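# Shelve the desk carton over its matching shelf label

## Task

Take the carton that sits on the desk and set it into the line of cartons on the wall shelf, on the empty shelf label printed with that carton's part number, so the label is fully covered by the carton. The carton must stand upright, aligned with its neighbours, with its own label turned toward the room. None of the cartons already on the shelf may end up moved or rotated. A carton that topples or finishes leaning counts as failure, and a placement that holds only because the robot is still supporting it does not count.

## Robot and tools

Robot: a Hello Robot Stretch 3 with a single arm. The base has two drive wheels, is 0.33 m long and 0.34 m wide, and cannot move sideways. On-the-spot turns pivot about the point between the drive wheels, 0.05 m behind the front edge. A lift carries a telescoping arm along a mast; the arm extends out of the robot's right side, so moving the gripper forward or back means driving the base. With arm retracted and wrist folded, the wrist pokes 0.06 m past the right side and a turn sweeps a 0.28 m radius; an unfolded level gripper reaches beyond that. Grip force here is capped at about 25 N per finger pad.

Frames: the base frame has its origin on the floor midway between the drive wheels, x forward, y left, z up. hand_pose is reported in it, located where the closed fingertips meet; with all wrist joints at zero its x axis is up, y runs along the arm toward the mast, z toward the rear. The odometry frame is the base frame at scene start; heading is positive to the left, range -3.142 to 3.142.

execute_actions takes {"actions": [...]}, run in order. Each action may hold "robot", "steps" (integer 1 to 450 control steps at 30 per second; 1 if omitted) and "until". An action with only "steps" just waits. "robot" is one command, a list of up to 8 commands run one after the next, or {"stop": true}, which brakes everything and clears the queue. A command may contain:
- "base": exactly one key. "translate_m": a relative drive distance in metres, measured from where the base is when this command begins, forward positive, absolute value at most 1. "rotate_rad": a relative turn in radians from the current heading, counter-clockwise (left) positive, absolute value at most 3.2.
- "joints": absolute targets by joint name; unnamed joints keep their current goal. lift_m 0 to 1.1 (arm height, m); arm_m 0 to 0.52 (extension, m); wrist_yaw_rad -1.345 to 4.42 (0 along the arm, positive swings toward the front, 3.0 is folded over the base); wrist_pitch_rad -1.57 to 0.451 (0 level, negative tips fingers down); wrist_roll_rad -2.911 to 2.911 (0 = fingers side by side, level); gripper_m -0.089 to 0.179 (larger is wider; the real fingertip gap is smaller, by 0.007 near closed up to 0.025 wide open, and zero below 0.007); head_pan_rad -3.953 to 1.73 (0 forward, positive left, -1.57 looks along the arm); head_tilt_rad -1.53 to 0.419 (negative looks down).
- "contact_limits": {"arm_m": effort percent, 1 to 100}: the arm stops with contact_stop once its effort reaches that value; it applies until arm_m's next command.
A list entry may instead be {"pause_s": seconds, max 15}. Base and joint parts of one command start together. Motions continue across actions and while you think. A new command acts immediately and discards what remains of an older queue. Any invalid value rejects the entire call, and nothing in it runs.

"until" ends an action early. {"robot": {"status": "ended"}} fires when nothing reads moving and no queue is running. Other fields take [operator, value] with =, !=, <, <=, >, >=, compared at printed precision (joints three decimals, base four); status fields also accept a word. {"any": {"status": "ended"}} fires when any single motion or the queue finishes. Since "done" allows tolerance, never wait for an exact "=" reading.

Speed: the base is fast (0.30 m/s, 1.9 rad/s) only while lift_m < 0.30, arm_m < 0.03 and wrist_yaw_rad > 2.54; otherwise 0.10 m/s and 0.63 rad/s.

Gripper: to hold, command gripper_m below the object's width; to let go, open at least 0.02 above the touching value. Neither the reading nor "done" proves a hold, so check the cameras. Squeezing too hard trips a stall guard and the object may slip.

Wrist safety: fold or unfold the wrist only with lift_m between 0.32 and 0.95, wrist_pitch_rad -0.4 and roll near 0; once folded the lift may go down to 0.25. With wrist_yaw_rad below -0.4 keep pitch at -0.5 or lower.

zoom_image: {"camera": "head_camera" | "nav_camera" | "wrist_camera", "region": [x0, y0, x1, y1]} in pixels of that camera's last image, origin top-left, at most 504x504. Image sizes: head_camera 896x504, nav_camera 672x504, wrist_camera 644x364.

finished_scene: {"scene": number}. Irreversible; call it only once every motion has ended and the carton stands by itself, gripper released and clear.

Results (one picture per camera follows): base_status with a bracket of distance travelled versus goal; joint_goals; joint_status per joint (moving, done, off_target, contact_stop, time_out, stopped, not_commanded, torque_fault); measured_speeds; refusals count, queue state (idle, running, done, dropped, stopped) and queue_left. Lines starting refused:, dropped: or replaced: explain rejected goals, abandoned queue items or how a prior motion ended. on_its_own reports goals the robot changed itself, slack or switched-off joints, unusual resting effort, and tilt. lidar_m: 12 distances in 30-degree sectors, first straight ahead then counter-clockwise, in a plane 0.17 m high. wrist_depth_mm and head_depth_mm: 7x7 grids of median depth. base_odometry, turned_by_wheels, turned_by_imu, base_tilt (degrees, forward and right positive), motor_effort in percent with peak in brackets, and the active contact_limits.

Avoid: pushing the arm into something rigid with the gripper above about 0.45 m (the robot can tip), pushing again after a contact_stop, driving while holding or pressing on something fixed, and snagging furniture, especially in reverse. If tilt appears, undo the last move in small steps, pull the gripper away, and if still tipped lower lift_m to about 0.2. Long hard pushing can switch a wrist servo off for 10 s. Avoid drops, slams, knocking the shelved cartons and heavy pushes; let everything come to rest before finishing.

Each tool is called after "Request:" as a command line: name --argument value for each argument, lists and objects as JSON in quotes; but a table of rows of numbers goes row by row, as --pt "numbers of a row", without its own name.

## Session

Request:
execute_actions --actions '[]'

Scene clock: 0.00 s.
robot.base_odometry: x=+0.000 y=+0.000 heading=+0.000 (m, m, rad; robot's odometry frame)
robot.turned_by_wheels: +0.000 (rad since the last result)
robot.turned_by_imu: +0.000 (rad since the last result)
robot.base_tilt: forward=-0.7 right=-0.8 (deg)
robot.lidar_m: 1.85 1.94 1.55 1.43 1.83 2.55 2.49 2.57 2.02 1.93 1.99 1.86
robot.head_depth_mm: 1704 2293 2244 2235 2223 1754 2162 / 1703 2279 2255 2227 2240 1726 2181 / 1706 2286 2244 2204 2203 1719 2183 / 1727 2265 2250 2206 2217 1695 2155 / 1739 2288 2263 2232 2223 1671 2188 / 1735 2268 2271 2228 2214 1547 2176 / 1762 2280 2265 2231 2199 1459 2181
robot.base_status: not_commanded
robot.joint_positions: lift_m=+0.491 arm_m=+0.002 wrist_yaw_rad=+2.874 wrist_pitch_rad=-0.432 wrist_roll_rad=+0.002 gripper_m=+0.037 head_pan_rad=-0.010 head_tilt_rad=-0.004
robot.joint_goals: lift_m=+0.491 arm_m=+0.002 wrist_yaw_rad=+2.874 wrist_pitch_rad=-0.432 wrist_roll_rad=+0.002 gripper_m=+0.037 head_pan_rad=-0.010 head_tilt_rad=-0.004
robot.joint_status: lift_m=not_commanded arm_m=not_commanded wrist_yaw_rad=not_commanded wrist_pitch_rad=not_commanded wrist_roll_rad=not_commanded gripper_m=not_commanded head_pan_rad=not_commanded head_tilt_rad=not_commanded
robot.measured_speeds: translate_m=+0.000 rotate_rad=+0.000 lift_m=+0.000 arm_m=+0.000 wrist_yaw_rad=+0.000 wrist_pitch_rad=+0.000 wrist_roll_rad=+0.000 head_pan_rad=+0.000 head_tilt_rad=+0.000
robot: refusals=0 queue=idle queue_left=0
robot.motor_effort: left_wheel=-1 right_wheel=+0 lift_m=+18 arm_m=+0 wrist_yaw_rad=+0 wrist_pitch_rad=+5 wrist_roll_rad=+0 gripper_m=+0 head_pan_rad=+0 head_tilt_rad=+1 (%)
robot.hand_pose: x=+0.0376 y=+0.0679 z=+0.5001 quat_wxyz=(+0.243, +0.705, +0.058, +0.664) (m; robot's base frame)
robot.wrist_depth_mm: - - - - - - - / - - - - - - - / - - - - - - - / - - - - - - - / 819 - 864 834 862 853 840 / 708 - 687 724 711 732 738 / 628 631 628 632 633 636 639
pictures: head_camera (sideways: a quarter turn clockwise sets it upright), nav_camera (sideways: a quarter turn counterclockwise sets it upright), wrist_camera
Images, in order (width x height): head_camera 896x504, nav_camera 672x504, wrist_camera 644x364.

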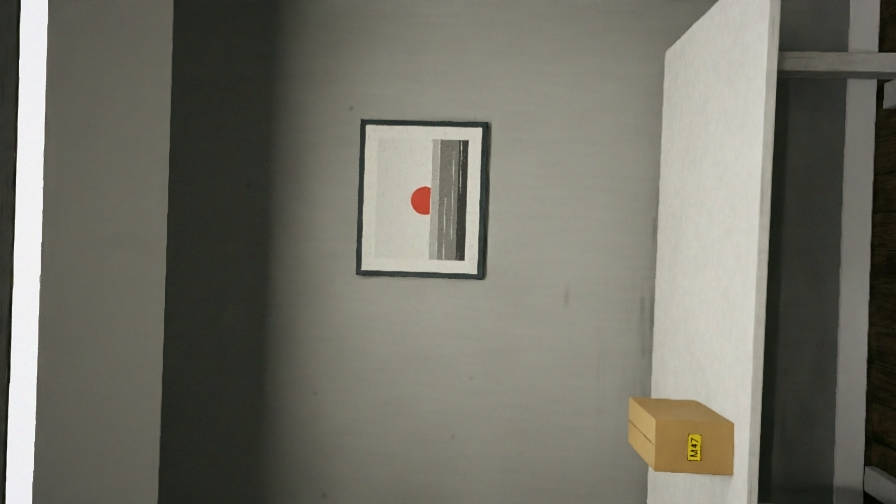

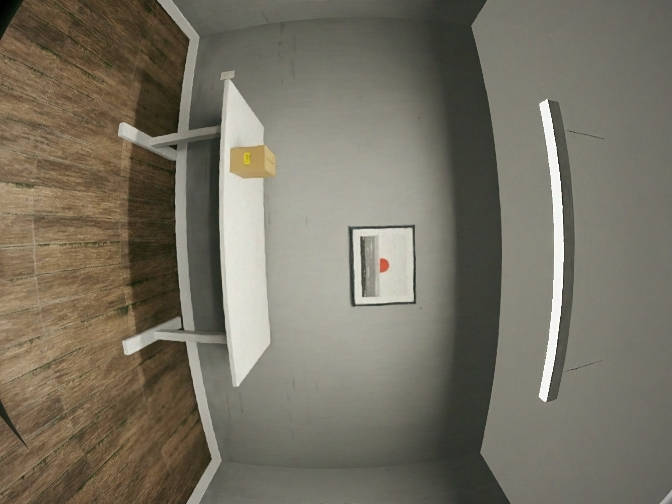

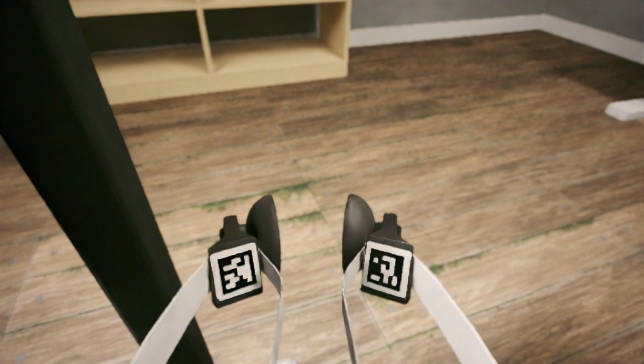

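Request:
execute_actions --actions '[{"robot":{"joints":{"head_pan_rad":1.57,"head_tilt_rad":-0.3}},"steps":450,"until":{"robot":{"status":"ended"}}}]'

Request:
execute_actions --actions '[{"robot":{"joints":{"head_pan_rad":0.3,"head_tilt_rad":-0.4}},"steps":450,"until":{"robot":{"status":"ended"}}}]'

Scene clock: 2.20 s.
robot.base_odometry: x=+0.000 y=+0.000 heading=+0.000 (m, m, rad; robot's odometry frame)
robot.turned_by_wheels: +0.000 (rad since the last result)
robot.turned_by_imu: -0.001 (rad since the last result)
robot.base_tilt: forward=-0.8 right=-0.8 (deg)
robot.lidar_m: 1.85 1.94 1.55 1.42 1.83 2.54 2.49 2.57 2.02 1.93 2.00 1.87
robot.head_depth_mm: 1611 1670 1749 1833 1742 1695 1607 / 1591 1669 1752 1848 1847 1779 1589 / 1599 1681 1762 1843 1848 1762 1598 / 1601 1682 1770 1854 1823 1750 1581 / 1602 1682 1753 1852 1808 1754 1575 / 1603 1691 1753 1859 1803 1739 1587 / 1619 1685 1771 1859 1798 1707 1568
robot.base_status: not_commanded
robot.joint_positions: lift_m=+0.491 arm_m=+0.002 wrist_yaw_rad=+2.874 wrist_pitch_rad=-0.432 wrist_roll_rad=+0.002 gripper_m=+0.037 head_pan_rad=+1.563 head_tilt_rad=-0.296
robot.joint_goals: lift_m=+0.491 arm_m=+0.002 wrist_yaw_rad=+2.874 wrist_pitch_rad=-0.432 wrist_roll_rad=+0.002 gripper_m=+0.037 head_pan_rad=+1.570 head_tilt_rad=-0.300
robot.joint_status: lift_m=not_commanded arm_m=not_commanded wrist_yaw_rad=not_commanded wrist_pitch_rad=not_commanded wrist_roll_rad=not_commanded gripper_m=not_commanded head_pan_rad=done head_tilt_rad=done
robot.measured_speeds: translate_m=+0.000 rotate_rad=+0.000 lift_m=+0.000 arm_m=+0.000 wrist_yaw_rad=+0.000 wrist_pitch_rad=+0.000 wrist_roll_rad=+0.000 head_pan_rad=+0.000 head_tilt_rad=+0.000
robot: refusals=0 queue=done queue_left=0
robot.motor_effort: left_wheel=-1(1) right_wheel=+0(0) lift_m=+18(18) arm_m=+0(0) wrist_yaw_rad=+0(0) wrist_pitch_rad=+5(5) wrist_roll_rad=+0(0) gripper_m=+1(1) head_pan_rad=+3(36) head_tilt_rad=-2(19) (%)
robot.hand_pose: x=+0.0376 y=+0.0679 z=+0.5001 quat_wxyz=(+0.243, +0.705, +0.058, +0.664) (m; robot's base frame)
robot.wrist_depth_mm: - - - - - - - / - - - - - - - / - - - - - - - / - - 986 - - - - / 829 - 873 847 852 845 851 / 720 - 698 718 708 716 744 / 636 628 641 633 635 646 644
pictures: head_camera (sideways: a quarter turn clockwise sets it upright), nav_camera (sideways: a quarter turn counterclockwise sets it upright), wrist_camera
camera_calibration (this result's frames):
head_camera: T_world_to_cam=[[0.0181428, -0.236261, -0.97152, 1.28042], [-0.999693, -0.0206829, -0.0136391, 0.0258496], [-0.0168715, 0.971469, -0.236564, 0.263516], [0, 0, 0, 1]] pos_world=[0.00705712, 0.0470514, 1.30665]
nav_camera: T_world_to_cam=[[0.0560646, 0.317405, 0.946631, -1.18503], [0.997887, -0.0489977, -0.0426713, 0.0942173], [0.0328387, 0.947023, -0.319482, 0.374628], [0, 0, 0, 1]] pos_world=[-0.0398823, 0.0259698, 1.24549]
wrist_camera: T_world_to_cam=[[0.960381, -0.278465, 0.0112137, -0.0254816], [-0.163198, -0.594551, -0.787321, 0.464635], [0.225908, 0.754299, -0.616441, 0.414473], [0, 0, 0, 1]] pos_world=[0.00666687, -0.0434829, 0.621601]
Images, in order (width x height): head_camera 896x504, nav_camera 672x504, wrist_camera 644x364.

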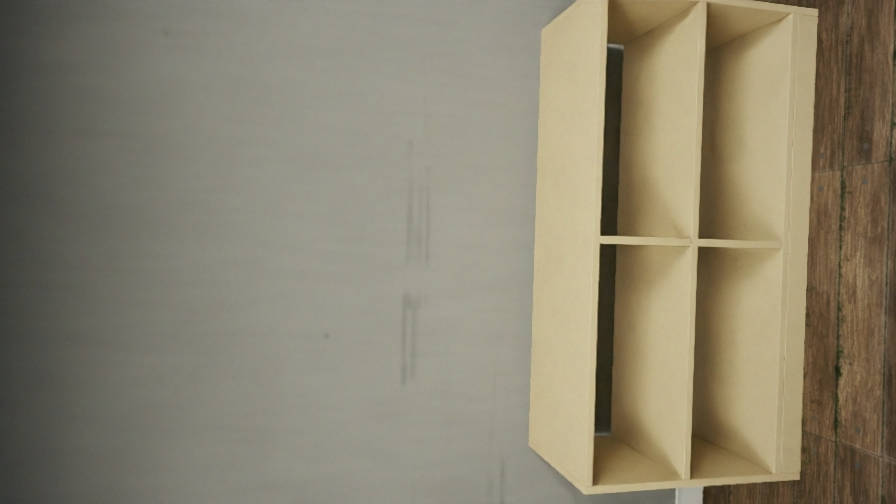

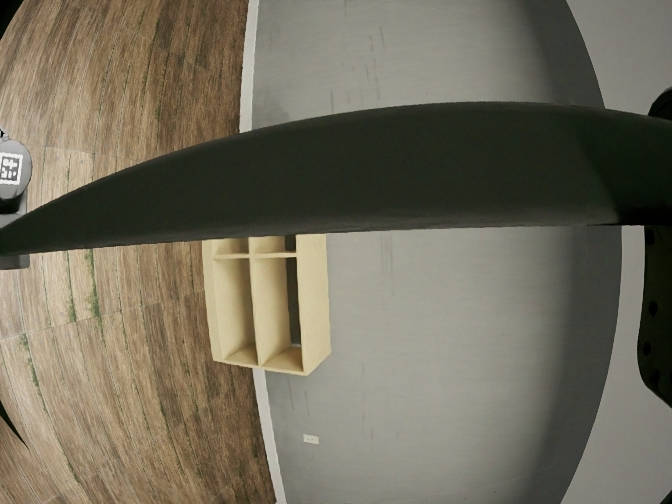

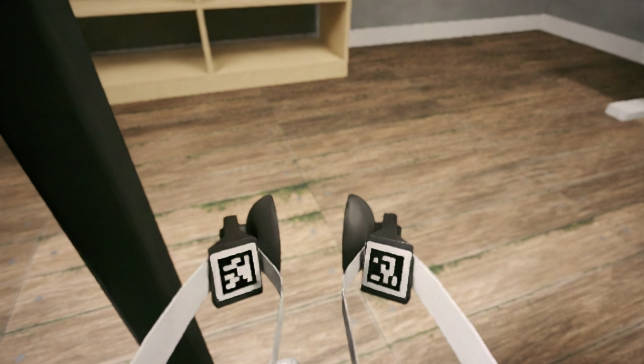

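Scene clock: 3.37 s.
robot.base_odometry: x=+0.000 y=+0.000 heading=+0.000 (m, m, rad; robot's odometry frame)
robot.turned_by_wheels: +0.000 (rad since the last result)
robot.turned_by_imu: +0.000 (rad since the last result)
robot.base_tilt: forward=-0.7 right=-0.8 (deg)
robot.lidar_m: 1.86 1.94 1.55 1.42 1.83 2.54 2.49 2.57 2.03 1.94 2.00 1.86
robot.head_depth_mm: 1866 1983 2100 1769 2334 1855 1455 / 1919 2039 2173 1905 2394 1836 1451 / 1985 2122 2257 1746 2495 1821 1448 / 2049 2205 2326 1892 2338 1830 1442 / 2150 2283 2423 2584 2446 1822 1441 / 2218 2378 2511 2720 2469 1819 1434 / 2300 2448 2641 2789 2454 1815 1444
robot.base_status: not_commanded
robot.joint_positions: lift_m=+0.491 arm_m=+0.002 wrist_yaw_rad=+2.874 wrist_pitch_rad=-0.432 wrist_roll_rad=+0.002 gripper_m=+0.037 head_pan_rad=+0.307 head_tilt_rad=-0.395
robot.joint_goals: lift_m=+0.491 arm_m=+0.002 wrist_yaw_rad=+2.874 wrist_pitch_rad=-0.432 wrist_roll_rad=+0.002 gripper_m=+0.037 head_pan_rad=+0.300 head_tilt_rad=-0.400
robot.joint_status: lift_m=not_commanded arm_m=not_commanded wrist_yaw_rad=not_commanded wrist_pitch_rad=not_commanded wrist_roll_rad=not_commanded gripper_m=not_commanded head_pan_rad=done head_tilt_rad=done
robot.measured_speeds: translate_m=+0.000 rotate_rad=+0.000 lift_m=+0.000 arm_m=+0.000 wrist_yaw_rad=+0.000 wrist_pitch_rad=+0.000 wrist_roll_rad=+0.000 head_pan_rad=+0.000 head_tilt_rad=+0.000
robot: refusals=0 queue=done queue_left=0
robot.motor_effort: left_wheel=-1(1) right_wheel=+0(0) lift_m=+19(18) arm_m=-1(0) wrist_yaw_rad=+0(0) wrist_pitch_rad=+5(5) wrist_roll_rad=+0(0) gripper_m=+0(0) head_pan_rad=-3(32) head_tilt_rad=-2(10) (%)
robot.hand_pose: x=+0.0376 y=+0.0679 z=+0.5001 quat_wxyz=(+0.243, +0.705, +0.058, +0.664) (m; robot's base frame)
robot.wrist_depth_mm: - - - - - - - / - - - - - - - / - - - - - - - / - 992 - - - - - / 825 - 876 835 857 848 862 / 709 - 697 728 707 729 717 / 627 630 628 632 637 641 643
pictures: head_camera (sideways: a quarter turn clockwise sets it upright), nav_camera (sideways: a quarter turn counterclockwise sets it upright), wrist_camera
camera_calibration (this result's frames):
head_camera: T_world_to_cam=[[-0.309257, -0.119147, -0.943485, 1.2458], [-0.33079, 0.943643, -0.01074, 0.0179933], [0.891593, 0.308774, -0.33124, 0.381195], [0, 0, 0, 1]] pos_world=[0.0513516, 0.01375, 1.30185]
nav_camera: T_world_to_cam=[[0.40669, 0.072894, 0.910653, -1.14021], [0.259012, -0.96511, -0.0384197, 0.0931841], [0.87608, 0.251495, -0.411381, 0.48908], [0, 0, 0, 1]] pos_world=[0.0111033, 0.0500461, 1.24311]
wrist_camera: T_world_to_cam=[[0.960381, -0.278465, 0.0112136, -0.0254816], [-0.163199, -0.594551, -0.787321, 0.464635], [0.225908, 0.754299, -0.616441, 0.414473], [0, 0, 0, 1]] pos_world=[0.00666688, -0.0434829, 0.621601]
Images, in order (width x height): head_camera 896x504, nav_camera 672x504, wrist_camera 644x364.

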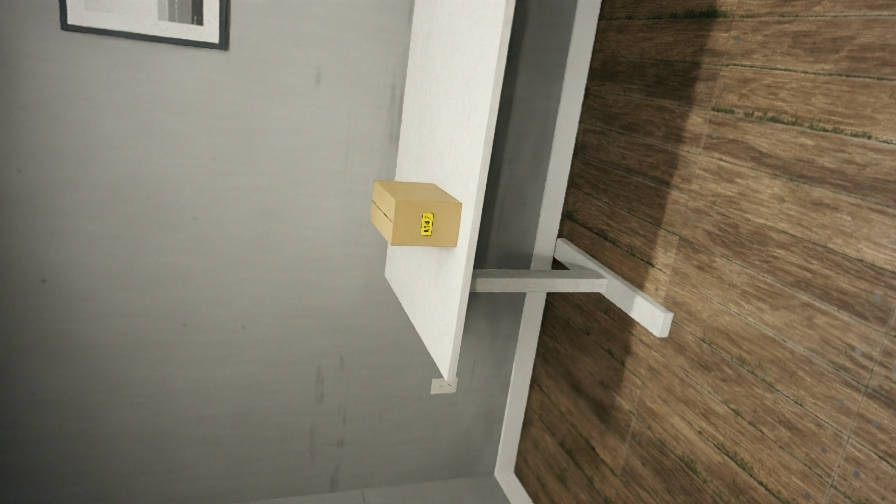

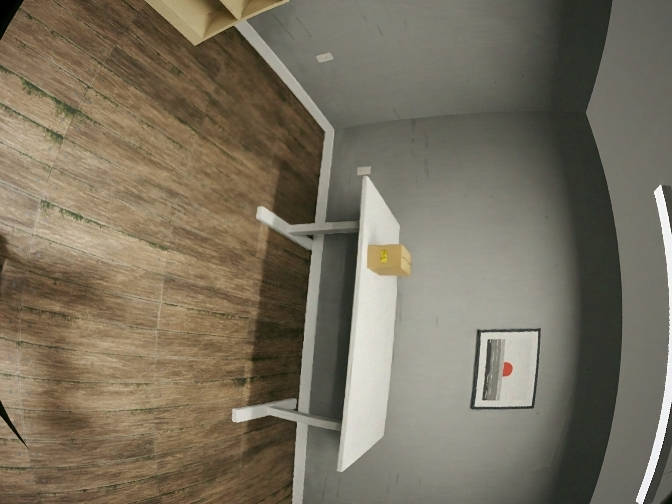

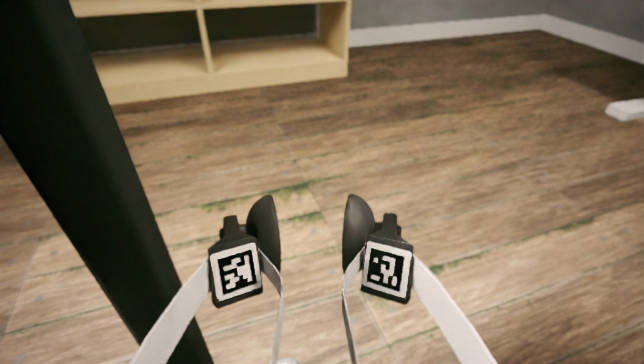

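Request:
execute_actions --actions '[{"robot":{"joints":{"head_pan_rad":-2.4,"head_tilt_rad":-0.2}},"steps":450,"until":{"robot":{"status":"ended"}}}]'

Scene clock: 6.77 s.
robot.base_odometry: x=+0.000 y=+0.000 heading=+0.000 (m, m, rad; robot's odometry frame)
robot.turned_by_wheels: +0.000 (rad since the last result)
robot.turned_by_imu: -0.001 (rad since the last result)
robot.base_tilt: forward=-0.8 right=-0.8 (deg)
robot.lidar_m: 1.86 1.94 1.55 1.42 1.83 2.55 2.49 2.57 2.02 1.93 2.00 1.86
robot.head_depth_mm: 2394 2495 2556 2592 2643 2389 1769 / 2587 2692 2796 2821 2895 2393 1755 / 2597 2855 2943 3057 3115 2355 1743 / 2441 2606 2707 2770 2933 2363 1747 / 2240 2332 2414 2499 2599 2341 1741 / 2058 2109 2191 2259 2330 2272 1725 / 1895 1947 2000 2055 2116 2132 1728
robot.base_status: not_commanded
robot.joint_positions: lift_m=+0.491 arm_m=+0.002 wrist_yaw_rad=+2.874 wrist_pitch_rad=-0.432 wrist_roll_rad=+0.002 gripper_m=+0.037 head_pan_rad=-2.393 head_tilt_rad=-0.211
robot.joint_goals: lift_m=+0.491 arm_m=+0.002 wrist_yaw_rad=+2.874 wrist_pitch_rad=-0.432 wrist_roll_rad=+0.002 gripper_m=+0.037 head_pan_rad=-2.400 head_tilt_rad=-0.200
robot.joint_status: lift_m=not_commanded arm_m=not_commanded wrist_yaw_rad=not_commanded wrist_pitch_rad=not_commanded wrist_roll_rad=not_commanded gripper_m=not_commanded head_pan_rad=done head_tilt_rad=done
robot.measured_speeds: translate_m=+0.000 rotate_rad=+0.000 lift_m=+0.000 arm_m=+0.000 wrist_yaw_rad=+0.000 wrist_pitch_rad=+0.000 wrist_roll_rad=+0.000 head_pan_rad=+0.000 head_tilt_rad=+0.000
robot: refusals=0 queue=done queue_left=0
robot.motor_effort: left_wheel=-1(1) right_wheel=+0(0) lift_m=+18(18) arm_m=-1(1) wrist_yaw_rad=+0(0) wrist_pitch_rad=+5(5) wrist_roll_rad=+0(0) gripper_m=-1(0) head_pan_rad=-2(33) head_tilt_rad=+4(15) (%)
robot.hand_pose: x=+0.0376 y=+0.0679 z=+0.5001 quat_wxyz=(+0.243, +0.705, +0.058, +0.664) (m; robot's base frame)
robot.wrist_depth_mm: - - - - - - - / - - - - - - - / - - - - - - - / - - 995 - - - - / 832 - 867 830 861 826 847 / 719 - 689 717 700 727 727 / 624 627 634 630 640 641 646
pictures: head_camera (sideways: a quarter turn clockwise sets it upright), nav_camera (sideways: a quarter turn counterclockwise sets it upright), wrist_camera
camera_calibration (this result's frames):
head_camera: T_world_to_cam=[[0.0983259, 0.118743, -0.988045, 1.30155], [0.700544, -0.71343, -0.016025, 0.0185859], [-0.706803, -0.690593, -0.153333, 0.159389], [0, 0, 0, 1]] pos_world=[-0.0283403, -0.0312184, 1.31073]
nav_camera: T_world_to_cam=[[-0.209602, -0.121748, 0.970178, -1.21417], [-0.652328, 0.75654, -0.0459934, 0.108614], [-0.728378, -0.642514, -0.237992, 0.273211], [0, 0, 0, 1]] pos_world=[0.0153608, -0.0544512, 1.24798]
wrist_camera: T_world_to_cam=[[0.960381, -0.278465, 0.0112135, -0.0254816], [-0.163199, -0.594551, -0.787322, 0.464635], [0.225909, 0.754299, -0.616441, 0.414473], [0, 0, 0, 1]] pos_world=[0.00666694, -0.0434829, 0.621601]
Images, in order (width x height): head_camera 896x504, nav_camera 672x504, wrist_camera 644x364.

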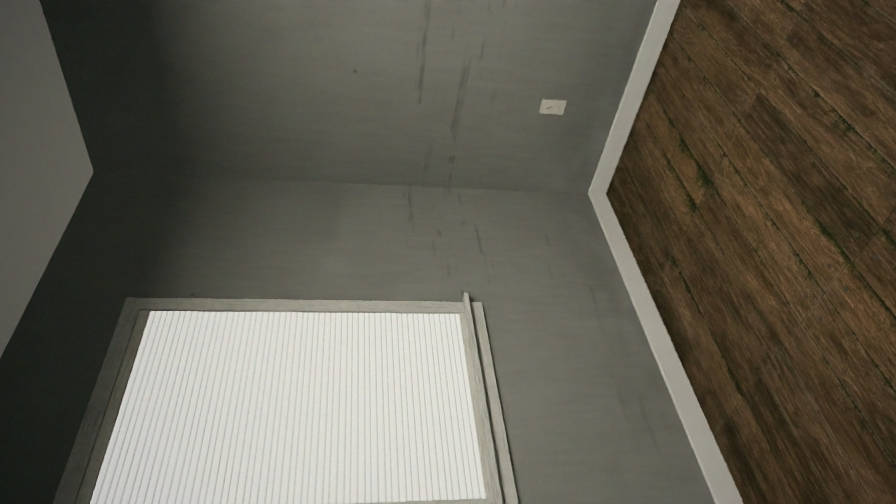

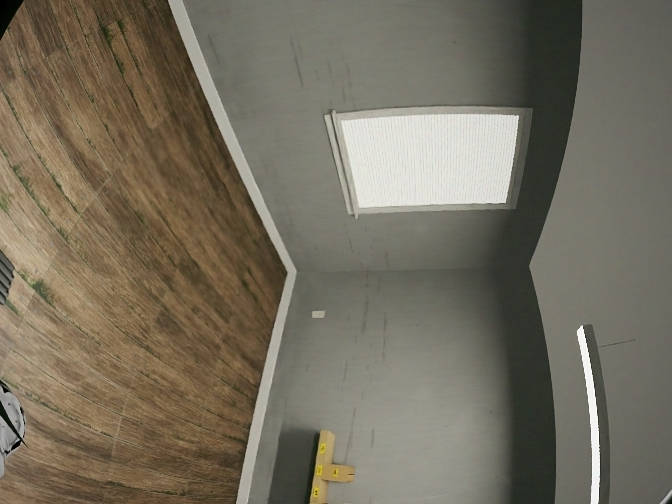

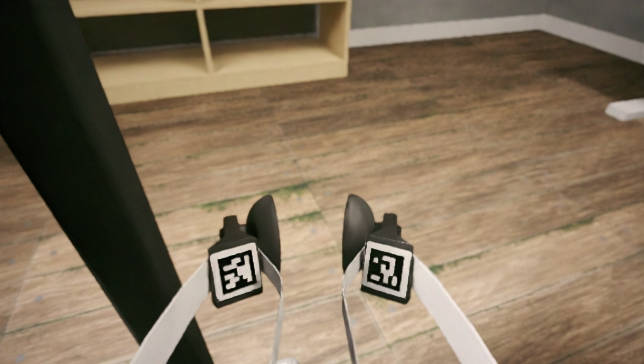

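Request:
execute_actions --actions '[{"robot":{"joints":{"head_pan_rad":-3.3,"head_tilt_rad":-0.25,"lift_m":0.25}},"steps":450,"until":{"robot":{"status":"ended"}}}]'

Scene clock: 10.10 s.
robot.base_odometry: x=+0.000 y=+0.000 heading=+0.000 (m, m, rad; robot's odometry frame)
robot.turned_by_wheels: +0.000 (rad since the last result)
robot.turned_by_imu: -0.001 (rad since the last result)
robot.base_tilt: forward=-0.8 right=-0.8 (deg)
robot.lidar_m: 1.85 1.94 1.55 1.42 1.83 2.54 2.48 2.57 2.02 1.94 1.99 1.85
robot.head_depth_mm: 2374 2433 2540 2645 2766 2228 1693 / 2328 2379 2482 2601 2731 2217 1684 / 2270 2382 2457 2530 2697 2253 1673 / 2242 2334 2446 2299 2650 2230 1669 / 2217 2303 2403 2475 2599 2215 1666 / 2201 2261 2350 2426 2561 2200 1646 / 2170 2242 2320 2391 2512 2204 1653
robot.base_status: not_commanded
robot.joint_positions: lift_m=+0.250 arm_m=+0.002 wrist_yaw_rad=+2.874 wrist_pitch_rad=-0.434 wrist_roll_rad=+0.002 gripper_m=+0.037 head_pan_rad=-3.293 head_tilt_rad=-0.247
robot.joint_goals: lift_m=+0.250 arm_m=+0.002 wrist_yaw_rad=+2.874 wrist_pitch_rad=-0.434 wrist_roll_rad=+0.002 gripper_m=+0.037 head_pan_rad=-3.300 head_tilt_rad=-0.250
robot.joint_status: lift_m=done arm_m=not_commanded wrist_yaw_rad=not_commanded wrist_pitch_rad=not_commanded wrist_roll_rad=not_commanded gripper_m=not_commanded head_pan_rad=done head_tilt_rad=done
robot.measured_speeds: translate_m=+0.000 rotate_rad=+0.000 lift_m=+0.000 arm_m=+0.000 wrist_yaw_rad=+0.000 wrist_pitch_rad=+0.000 wrist_roll_rad=+0.000 head_pan_rad=+0.000 head_tilt_rad=+0.000
robot: refusals=0 queue=done queue_left=0
robot.motor_effort: left_wheel=-1(1) right_wheel=+0(0) lift_m=+16(16) arm_m=+0(0) wrist_yaw_rad=+0(1) wrist_pitch_rad=+6(5) wrist_roll_rad=+0(1) gripper_m=+1(0) head_pan_rad=-2(32) head_tilt_rad=-1(6) (%)
robot.hand_pose: x=+0.0376 y=+0.0677 z=+0.2593 quat_wxyz=(+0.243, +0.705, +0.059, +0.663) (m; robot's base frame)
robot.wrist_depth_mm: - - - - - - - / - 972 980 980 981 - - / - 746 747 755 758 770 779 / - 606 606 615 613 622 616 / 505 - 527 516 523 517 518 / 459 - - 441 431 444 450 / - - - 390 386 394 389
pictures: head_camera (sideways: a quarter turn clockwise sets it upright), nav_camera (sideways: a quarter turn counterclockwise sets it upright), wrist_camera
camera_calibration (this result's frames):
head_camera: T_world_to_cam=[[0.188764, -0.00850268, -0.981986, 1.29307], [-0.122933, -0.992301, -0.015039, 0.0223247], [-0.974298, 0.123557, -0.188356, 0.206608], [0, 0, 0, 1]] pos_world=[-0.0400427, 0.00761955, 1.30903]
nav_camera: T_world_to_cam=[[-0.259599, 0.0937033, 0.96116, -1.20208], [0.188812, 0.980998, -0.0446412, 0.10172], [-0.947079, 0.169889, -0.272359, 0.319276], [0, 0, 0, 1]] pos_world=[-0.0288859, -0.04139, 1.24689]
wrist_camera: T_world_to_cam=[[0.960384, -0.278454, 0.0112288, -0.0227885], [-0.163414, -0.595336, -0.786684, 0.274875], [0.22574, 0.753683, -0.617254, 0.266409], [0, 0, 0, 1]] pos_world=[0.00666481, -0.0434908, 0.380938]
Images, in order (width x height): head_camera 896x504, nav_camera 672x504, wrist_camera 644x364.

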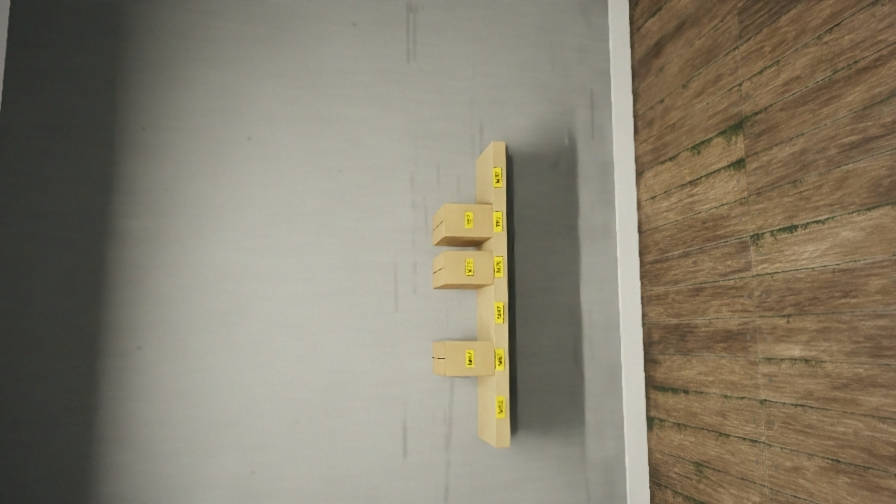

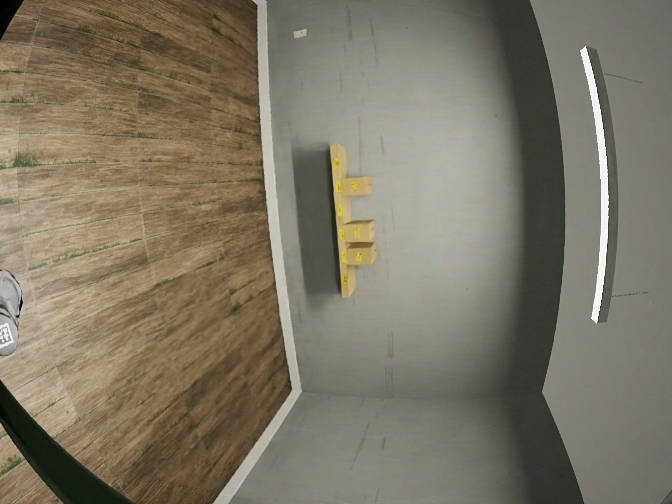

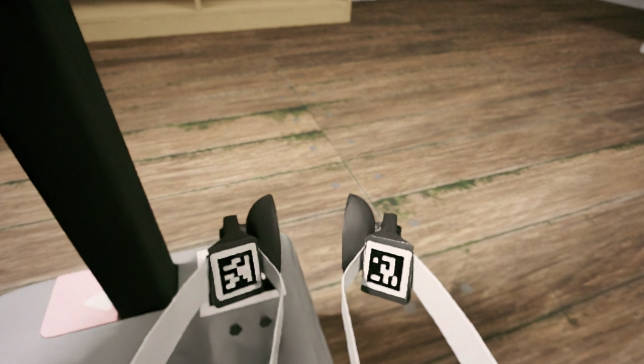

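Request:
zoom_image --camera "head_camera" --region '[400,130,600,460]'

Region (400, 130, 600, 460) of head_camera's 896x504 image, scaled by 1.527, with more detail than that image has; it fills the left 305 columns of this view, and the rest is white.

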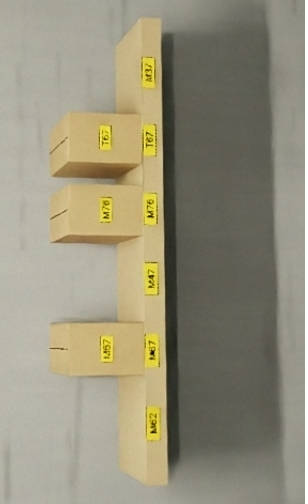

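Request:
execute_actions --actions '[{"robot":[{"base":{"rotate_rad":0.5},"joints":{"head_pan_rad":-1.57,"head_tilt_rad":-0.7}},{"base":{"translate_m":1.0}},{"base":{"rotate_rad":1.07}},{"joints":{"lift_m":0.8,"wrist_pitch_rad":-0.4}},{"joints":{"wrist_yaw_rad":0,"gripper_m":0.179}},{"joints":{"wrist_pitch_rad":0}}],"steps":450,"until":{"robot":{"status":"ended"}}},{"steps":300,"until":{"robot":{"status":"ended"}}}]'

Scene clock: 33.80 s.
robot.base_odometry: x=+0.878 y=+0.479 heading=+1.570 (m, m, rad; robot's odometry frame)
robot.turned_by_wheels: +1.570 (rad since the last result)
robot.turned_by_imu: +1.562 (rad since the last result)
robot.base_tilt: forward=-0.8 right=-0.8 (deg)
robot.lidar_m: 1.06 0.99 1.74 3.39 3.48 2.50 2.37 1.32 1.33 1.00 0.95 1.44
robot.head_depth_mm: 1155 1284 1314 963 829 1410 - / 1153 1283 1315 957 818 1406 - / 1158 1284 1307 781 828 - - / 1157 1291 1179 765 816 1431 1184 / 1157 1288 1305 953 824 1396 1193 / 1156 1295 1301 951 1330 1399 1192 / 1166 1293 1440 951 1556 1401 1197
robot.base_status: done (rotate_rad +1.0699 of +1.0700)
robot.joint_positions: lift_m=+0.800 arm_m=+0.002 wrist_yaw_rad=+0.002 wrist_pitch_rad=-0.022 wrist_roll_rad=+0.002 gripper_m=+0.179 head_pan_rad=-1.577 head_tilt_rad=-0.692
robot.joint_goals: lift_m=+0.800 arm_m=+0.002 wrist_yaw_rad=+0.000 wrist_pitch_rad=+0.000 wrist_roll_rad=+0.002 gripper_m=+0.179 head_pan_rad=-1.570 head_tilt_rad=-0.700
robot.joint_status: lift_m=done arm_m=not_commanded wrist_yaw_rad=done wrist_pitch_rad=done wrist_roll_rad=not_commanded gripper_m=done head_pan_rad=done head_tilt_rad=done
robot.measured_speeds: translate_m=+0.000 rotate_rad=+0.000 lift_m=+0.000 arm_m=+0.000 wrist_yaw_rad=+0.000 wrist_pitch_rad=+0.000 wrist_roll_rad=+0.000 head_pan_rad=+0.000 head_tilt_rad=+0.000
robot: refusals=0 queue=done queue_left=0
robot.motor_effort: left_wheel=-2(7) right_wheel=+3(13) lift_m=+21(21) arm_m=-1(1) wrist_yaw_rad=-2(4) wrist_pitch_rad=+8(6) wrist_roll_rad=+0(1) gripper_m=+2(100) head_pan_rad=+3(35) head_tilt_rad=-3(22) (%)
robot.hand_pose: x=-0.0208 y=-0.4024 z=+0.9090 quat_wxyz=(+0.706, +0.009, -0.708, -0.007) (m; robot's base frame)
robot.wrist_depth_mm: - - - - - - - / - - - - - - - / - - - - - - - / - - 803 417 978 970 974 / - 624 598 439 613 646 621 / - 459 447 445 456 445 478 / 376 393 395 392 395 - -
pictures: head_camera (sideways: a quarter turn clockwise sets it upright), nav_camera (sideways: a quarter turn counterclockwise sets it upright), wrist_camera
camera_calibration (this result's frames):
head_camera: T_world_to_cam=[[-0.0164596, 0.592486, -0.805412, 1.06392], [0.999668, 0.0257089, -0.00151725, -0.0021318], [0.0198073, -0.80517, -0.592713, 0.726742], [0, 0, 0, 1]] pos_world=[0.00524795, -0.0451494, 1.28764]
nav_camera: T_world_to_cam=[[-0.0574902, -0.657866, 0.750938, -0.929123], [-0.997902, 0.0602958, -0.0235746, 0.0815126], [-0.0297695, -0.750718, -0.659952, 0.818009], [0, 0, 0, 1]] pos_world=[0.0522778, -0.00205916, 1.23948]
wrist_camera: T_world_to_cam=[[-0.999874, 0.0152452, 0.00447937, -0.0214466], [-0.000514671, 0.250684, -0.968069, 1.00521], [-0.0158813, -0.967949, -0.250645, 0.00380276], [0, 0, 0, 1]] pos_world=[-0.0208661, -0.247983, 0.974163]
Images, in order (width x height): head_camera 896x504, nav_camera 672x504, wrist_camera 644x364.

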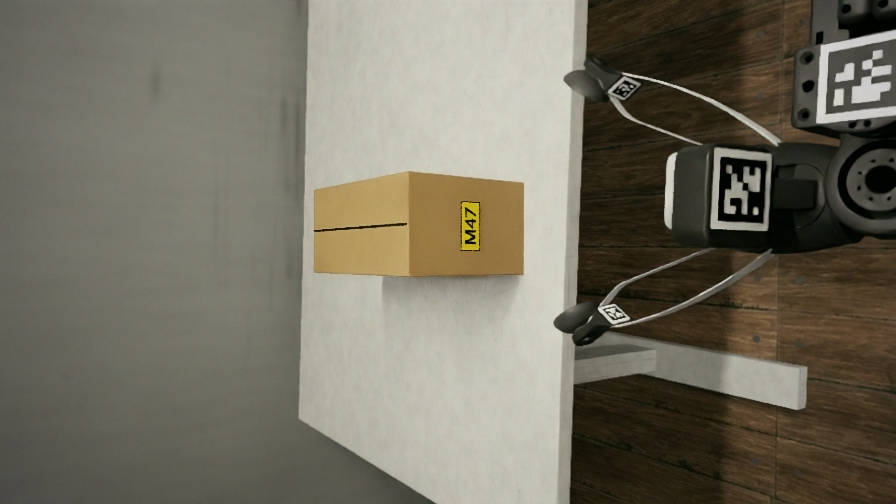

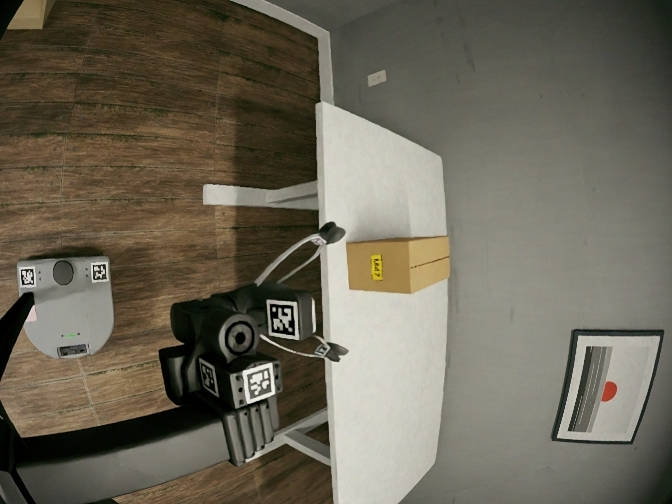

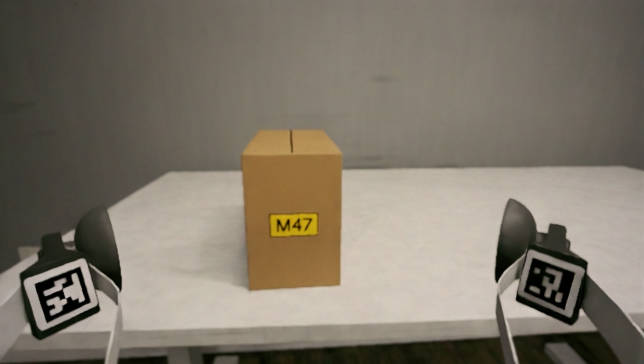

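Request:
execute_actions --actions '[{"robot":[{"base":{"translate_m":0.028},"joints":{"lift_m":1.1,"wrist_pitch_rad":-1.15}},{"joints":{"arm_m":0.45}}],"steps":450,"until":{"robot":{"status":"ended"}}}]'

Scene clock: 44.80 s.
robot.base_odometry: x=+0.878 y=+0.507 heading=+1.570 (m, m, rad; robot's odometry frame)
robot.turned_by_wheels: +0.000 (rad since the last result)
robot.turned_by_imu: -0.003 (rad since the last result)
robot.base_tilt: forward=-0.8 right=-0.8 (deg)
robot.lidar_m: 1.06 0.96 1.73 3.39 3.49 2.53 2.40 1.34 1.37 0.94 0.95 1.41
robot.head_depth_mm: 1153 1279 1316 957 828 1402 1202 / - 1277 1246 958 829 1405 1196 / - - 1250 749 815 1406 1200 / 1154 1283 1248 781 817 1395 1197 / 1163 1289 1298 955 1293 1394 1195 / 1164 1294 1299 954 1554 1405 1194 / 1162 1299 1464 951 1565 1403 1188
robot.base_status: done (translate_m +0.0280 of +0.0280)
robot.joint_positions: lift_m=+1.100 arm_m=+0.450 wrist_yaw_rad=+0.000 wrist_pitch_rad=-1.153 wrist_roll_rad=+0.002 gripper_m=+0.179 head_pan_rad=-1.577 head_tilt_rad=-0.692
robot.joint_goals: lift_m=+1.100 arm_m=+0.450 wrist_yaw_rad=+0.000 wrist_pitch_rad=-1.150 wrist_roll_rad=+0.002 gripper_m=+0.179 head_pan_rad=-1.570 head_tilt_rad=-0.700
robot.joint_status: lift_m=done arm_m=done wrist_yaw_rad=done wrist_pitch_rad=done wrist_roll_rad=not_commanded gripper_m=done head_pan_rad=done head_tilt_rad=done
robot.measured_speeds: translate_m=+0.000 rotate_rad=+0.000 lift_m=+0.000 arm_m=+0.000 wrist_yaw_rad=+0.000 wrist_pitch_rad=+0.000 wrist_roll_rad=+0.000 head_pan_rad=+0.000 head_tilt_rad=+0.000
robot: refusals=0 queue=done queue_left=0
robot.motor_effort: left_wheel=-2(3) right_wheel=+3(9) lift_m=+20(21) arm_m=+2(3) wrist_yaw_rad=+0(3) wrist_pitch_rad=+1(7) wrist_roll_rad=+0(0) gripper_m=+1(1) head_pan_rad=+2(3) head_tilt_rad=-4(4) (%)
robot.hand_pose: x=-0.0216 y=-0.6765 z=+0.9946 quat_wxyz=(+0.592, +0.385, -0.593, -0.386) (m; robot's base frame)
robot.wrist_depth_mm: 475 477 477 288 494 501 503 / 462 468 466 280 483 486 487 / 446 452 454 272 470 469 479 / 438 441 435 264 453 461 464 / 426 430 426 259 437 442 449 / - 420 419 422 430 431 447 / - - - - - - -
pictures: head_camera (sideways: a quarter turn clockwise sets it upright), nav_camera (sideways: a quarter turn counterclockwise sets it upright), wrist_camera
camera_calibration (this result's frames):
head_camera: T_world_to_cam=[[-0.0164596, 0.592486, -0.805412, 1.06392], [0.999668, 0.0257089, -0.00151725, -0.00213181], [0.0198073, -0.80517, -0.592713, 0.726742], [0, 0, 0, 1]] pos_world=[0.00524795, -0.0451494, 1.28764]
nav_camera: T_world_to_cam=[[-0.0574902, -0.657866, 0.750938, -0.929123], [-0.997902, 0.0602958, -0.0235746, 0.0815126], [-0.0297695, -0.750718, -0.659952, 0.818009], [0, 0, 0, 1]] pos_world=[0.0522778, -0.00205915, 1.23948]
wrist_camera: T_world_to_cam=[[-0.999825, 0.00370916, 0.0183137, -0.0399559], [0.000266839, 0.982834, -0.18449, 0.872822], [-0.0186836, -0.184453, -0.982664, 1.01797], [0, 0, 0, 1]] pos_world=[-0.0211625, -0.669923, 1.16208]
Images, in order (width x height): head_camera 896x504, nav_camera 672x504, wrist_camera 644x364.

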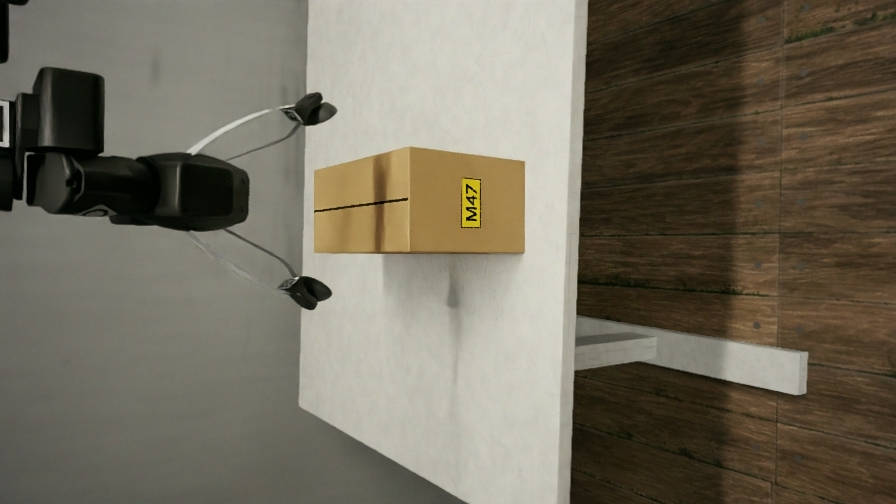

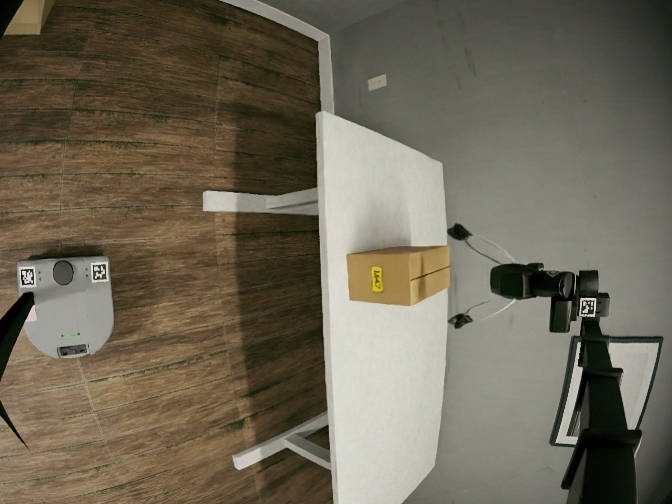

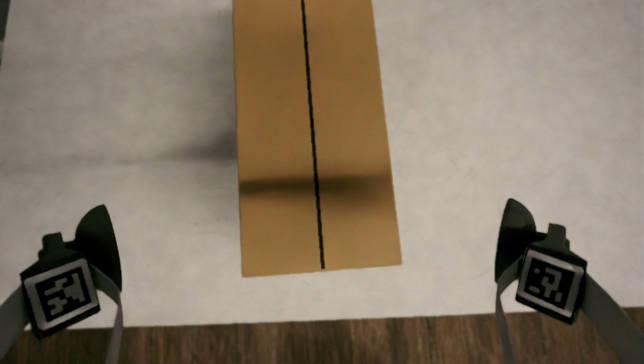

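Request:
execute_actions --actions '[{"robot":[{"joints":{"arm_m":0.52,"wrist_pitch_rad":-1.0,"wrist_yaw_rad":0.06}},{"joints":{"lift_m":0.95}}],"steps":450,"until":{"robot":{"status":"ended"}}}]'

Scene clock: 49.83 s.
robot.base_odometry: x=+0.878 y=+0.507 heading=+1.570 (m, m, rad; robot's odometry frame)
robot.turned_by_wheels: +0.000 (rad since the last result)
robot.turned_by_imu: -0.001 (rad since the last result)
robot.base_tilt: forward=-0.8 right=-0.8 (deg)
robot.lidar_m: 1.06 0.96 1.74 3.39 3.51 2.53 2.39 1.33 1.37 0.95 0.95 1.42
robot.head_depth_mm: 1153 1266 - 958 832 1404 1206 / 1156 - 1281 957 830 1406 1198 / 1155 - 854 764 816 1407 1196 / 1155 1289 1316 782 817 1408 1205 / 1158 1292 1301 952 1291 1394 1191 / 1161 1289 1313 951 1551 1400 1193 / 1167 1298 1468 951 1571 1399 1197
robot.base_status: done (translate_m +0.0280 of +0.0280)
robot.joint_positions: lift_m=+0.950 arm_m=+0.520 wrist_yaw_rad=+0.058 wrist_pitch_rad=-1.005 wrist_roll_rad=+0.002 gripper_m=+0.179 head_pan_rad=-1.577 head_tilt_rad=-0.692
robot.joint_goals: lift_m=+0.950 arm_m=+0.520 wrist_yaw_rad=+0.060 wrist_pitch_rad=-1.000 wrist_roll_rad=+0.002 gripper_m=+0.179 head_pan_rad=-1.570 head_tilt_rad=-0.700
robot.joint_status: lift_m=done arm_m=done wrist_yaw_rad=done wrist_pitch_rad=done wrist_roll_rad=not_commanded gripper_m=done head_pan_rad=done head_tilt_rad=done
robot.measured_speeds: translate_m=+0.000 rotate_rad=+0.000 lift_m=+0.000 arm_m=+0.000 wrist_yaw_rad=+0.000 wrist_pitch_rad=+0.000 wrist_roll_rad=+0.000 head_pan_rad=+0.000 head_tilt_rad=+0.000
robot: refusals=0 queue=done queue_left=0
robot.motor_effort: left_wheel=-3(3) right_wheel=+5(6) lift_m=+15(21) arm_m=+2(3) wrist_yaw_rad=+2(2) wrist_pitch_rad=+1(3) wrist_roll_rad=+0(0) gripper_m=+1(1) head_pan_rad=+3(3) head_tilt_rad=-3(3) (%)
robot.hand_pose: x=-0.0148 y=-0.7815 z=+0.8596 quat_wxyz=(+0.629, +0.358, -0.610, -0.323) (m; robot's base frame)
robot.wrist_depth_mm: 368 371 151 152 155 384 391 / 349 349 143 143 146 364 367 / 327 329 135 136 137 342 348 / 310 311 128 129 131 326 331 / 300 294 122 123 124 127 313 / - 118 116 117 118 120 300 / 269 268 111 112 113 197 283
pictures: head_camera (sideways: a quarter turn clockwise sets it upright), nav_camera (sideways: a quarter turn counterclockwise sets it upright), wrist_camera
camera_calibration (this result's frames):
head_camera: T_world_to_cam=[[-0.0164599, 0.592486, -0.805413, 1.06392], [0.999668, 0.0257093, -0.00151725, -0.0021318], [0.0198077, -0.80517, -0.592713, 0.726742], [0, 0, 0, 1]] pos_world=[0.00524798, -0.0451494, 1.28764]
nav_camera: T_world_to_cam=[[-0.0574899, -0.657866, 0.750938, -0.929123], [-0.997902, 0.0602953, -0.0235746, 0.0815126], [-0.0297691, -0.750718, -0.659952, 0.818009], [0, 0, 0, 1]] pos_world=[0.0522778, -0.00205914, 1.23948]
wrist_camera: T_world_to_cam=[[-0.998528, -0.0513286, 0.0175124, -0.0726391], [-0.0542332, 0.943335, -0.327381, 1.04219], [0.000283934, -0.327849, -0.94473, 0.721756], [0, 0, 0, 1]] pos_world=[-0.0162161, -0.750231, 1.02433]
Images, in order (width x height): head_camera 896x504, nav_camera 672x504, wrist_camera 644x364.

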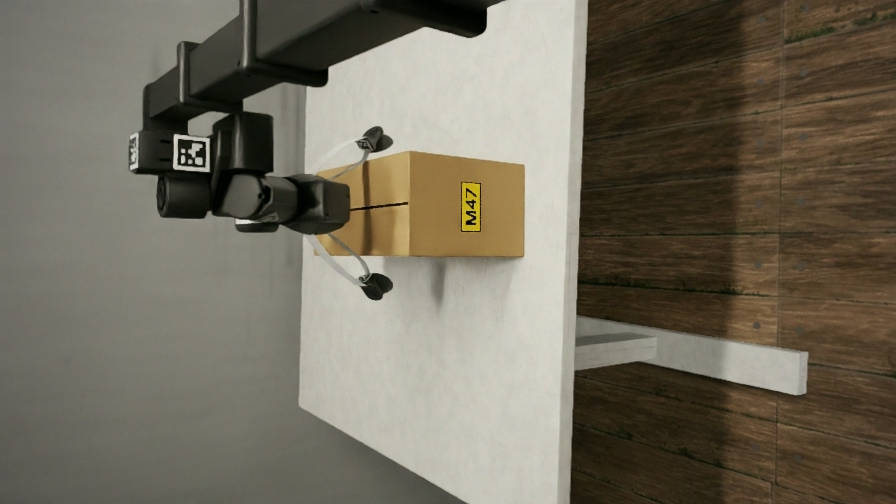

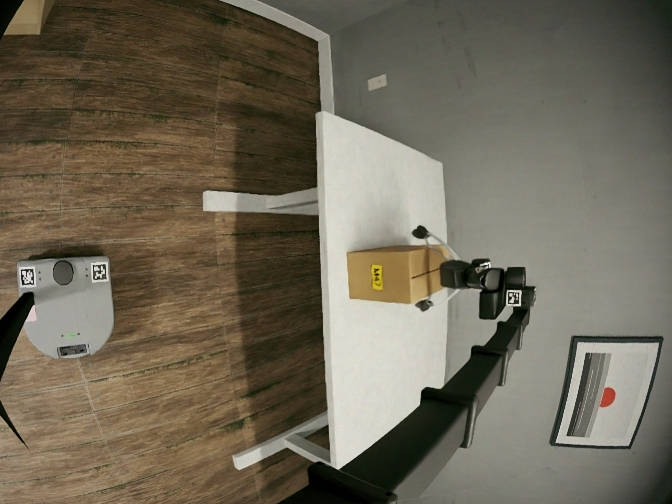

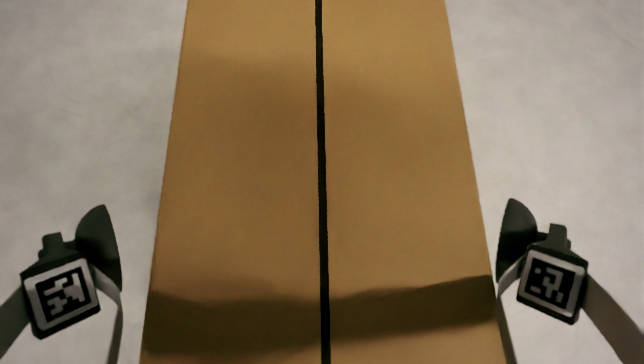

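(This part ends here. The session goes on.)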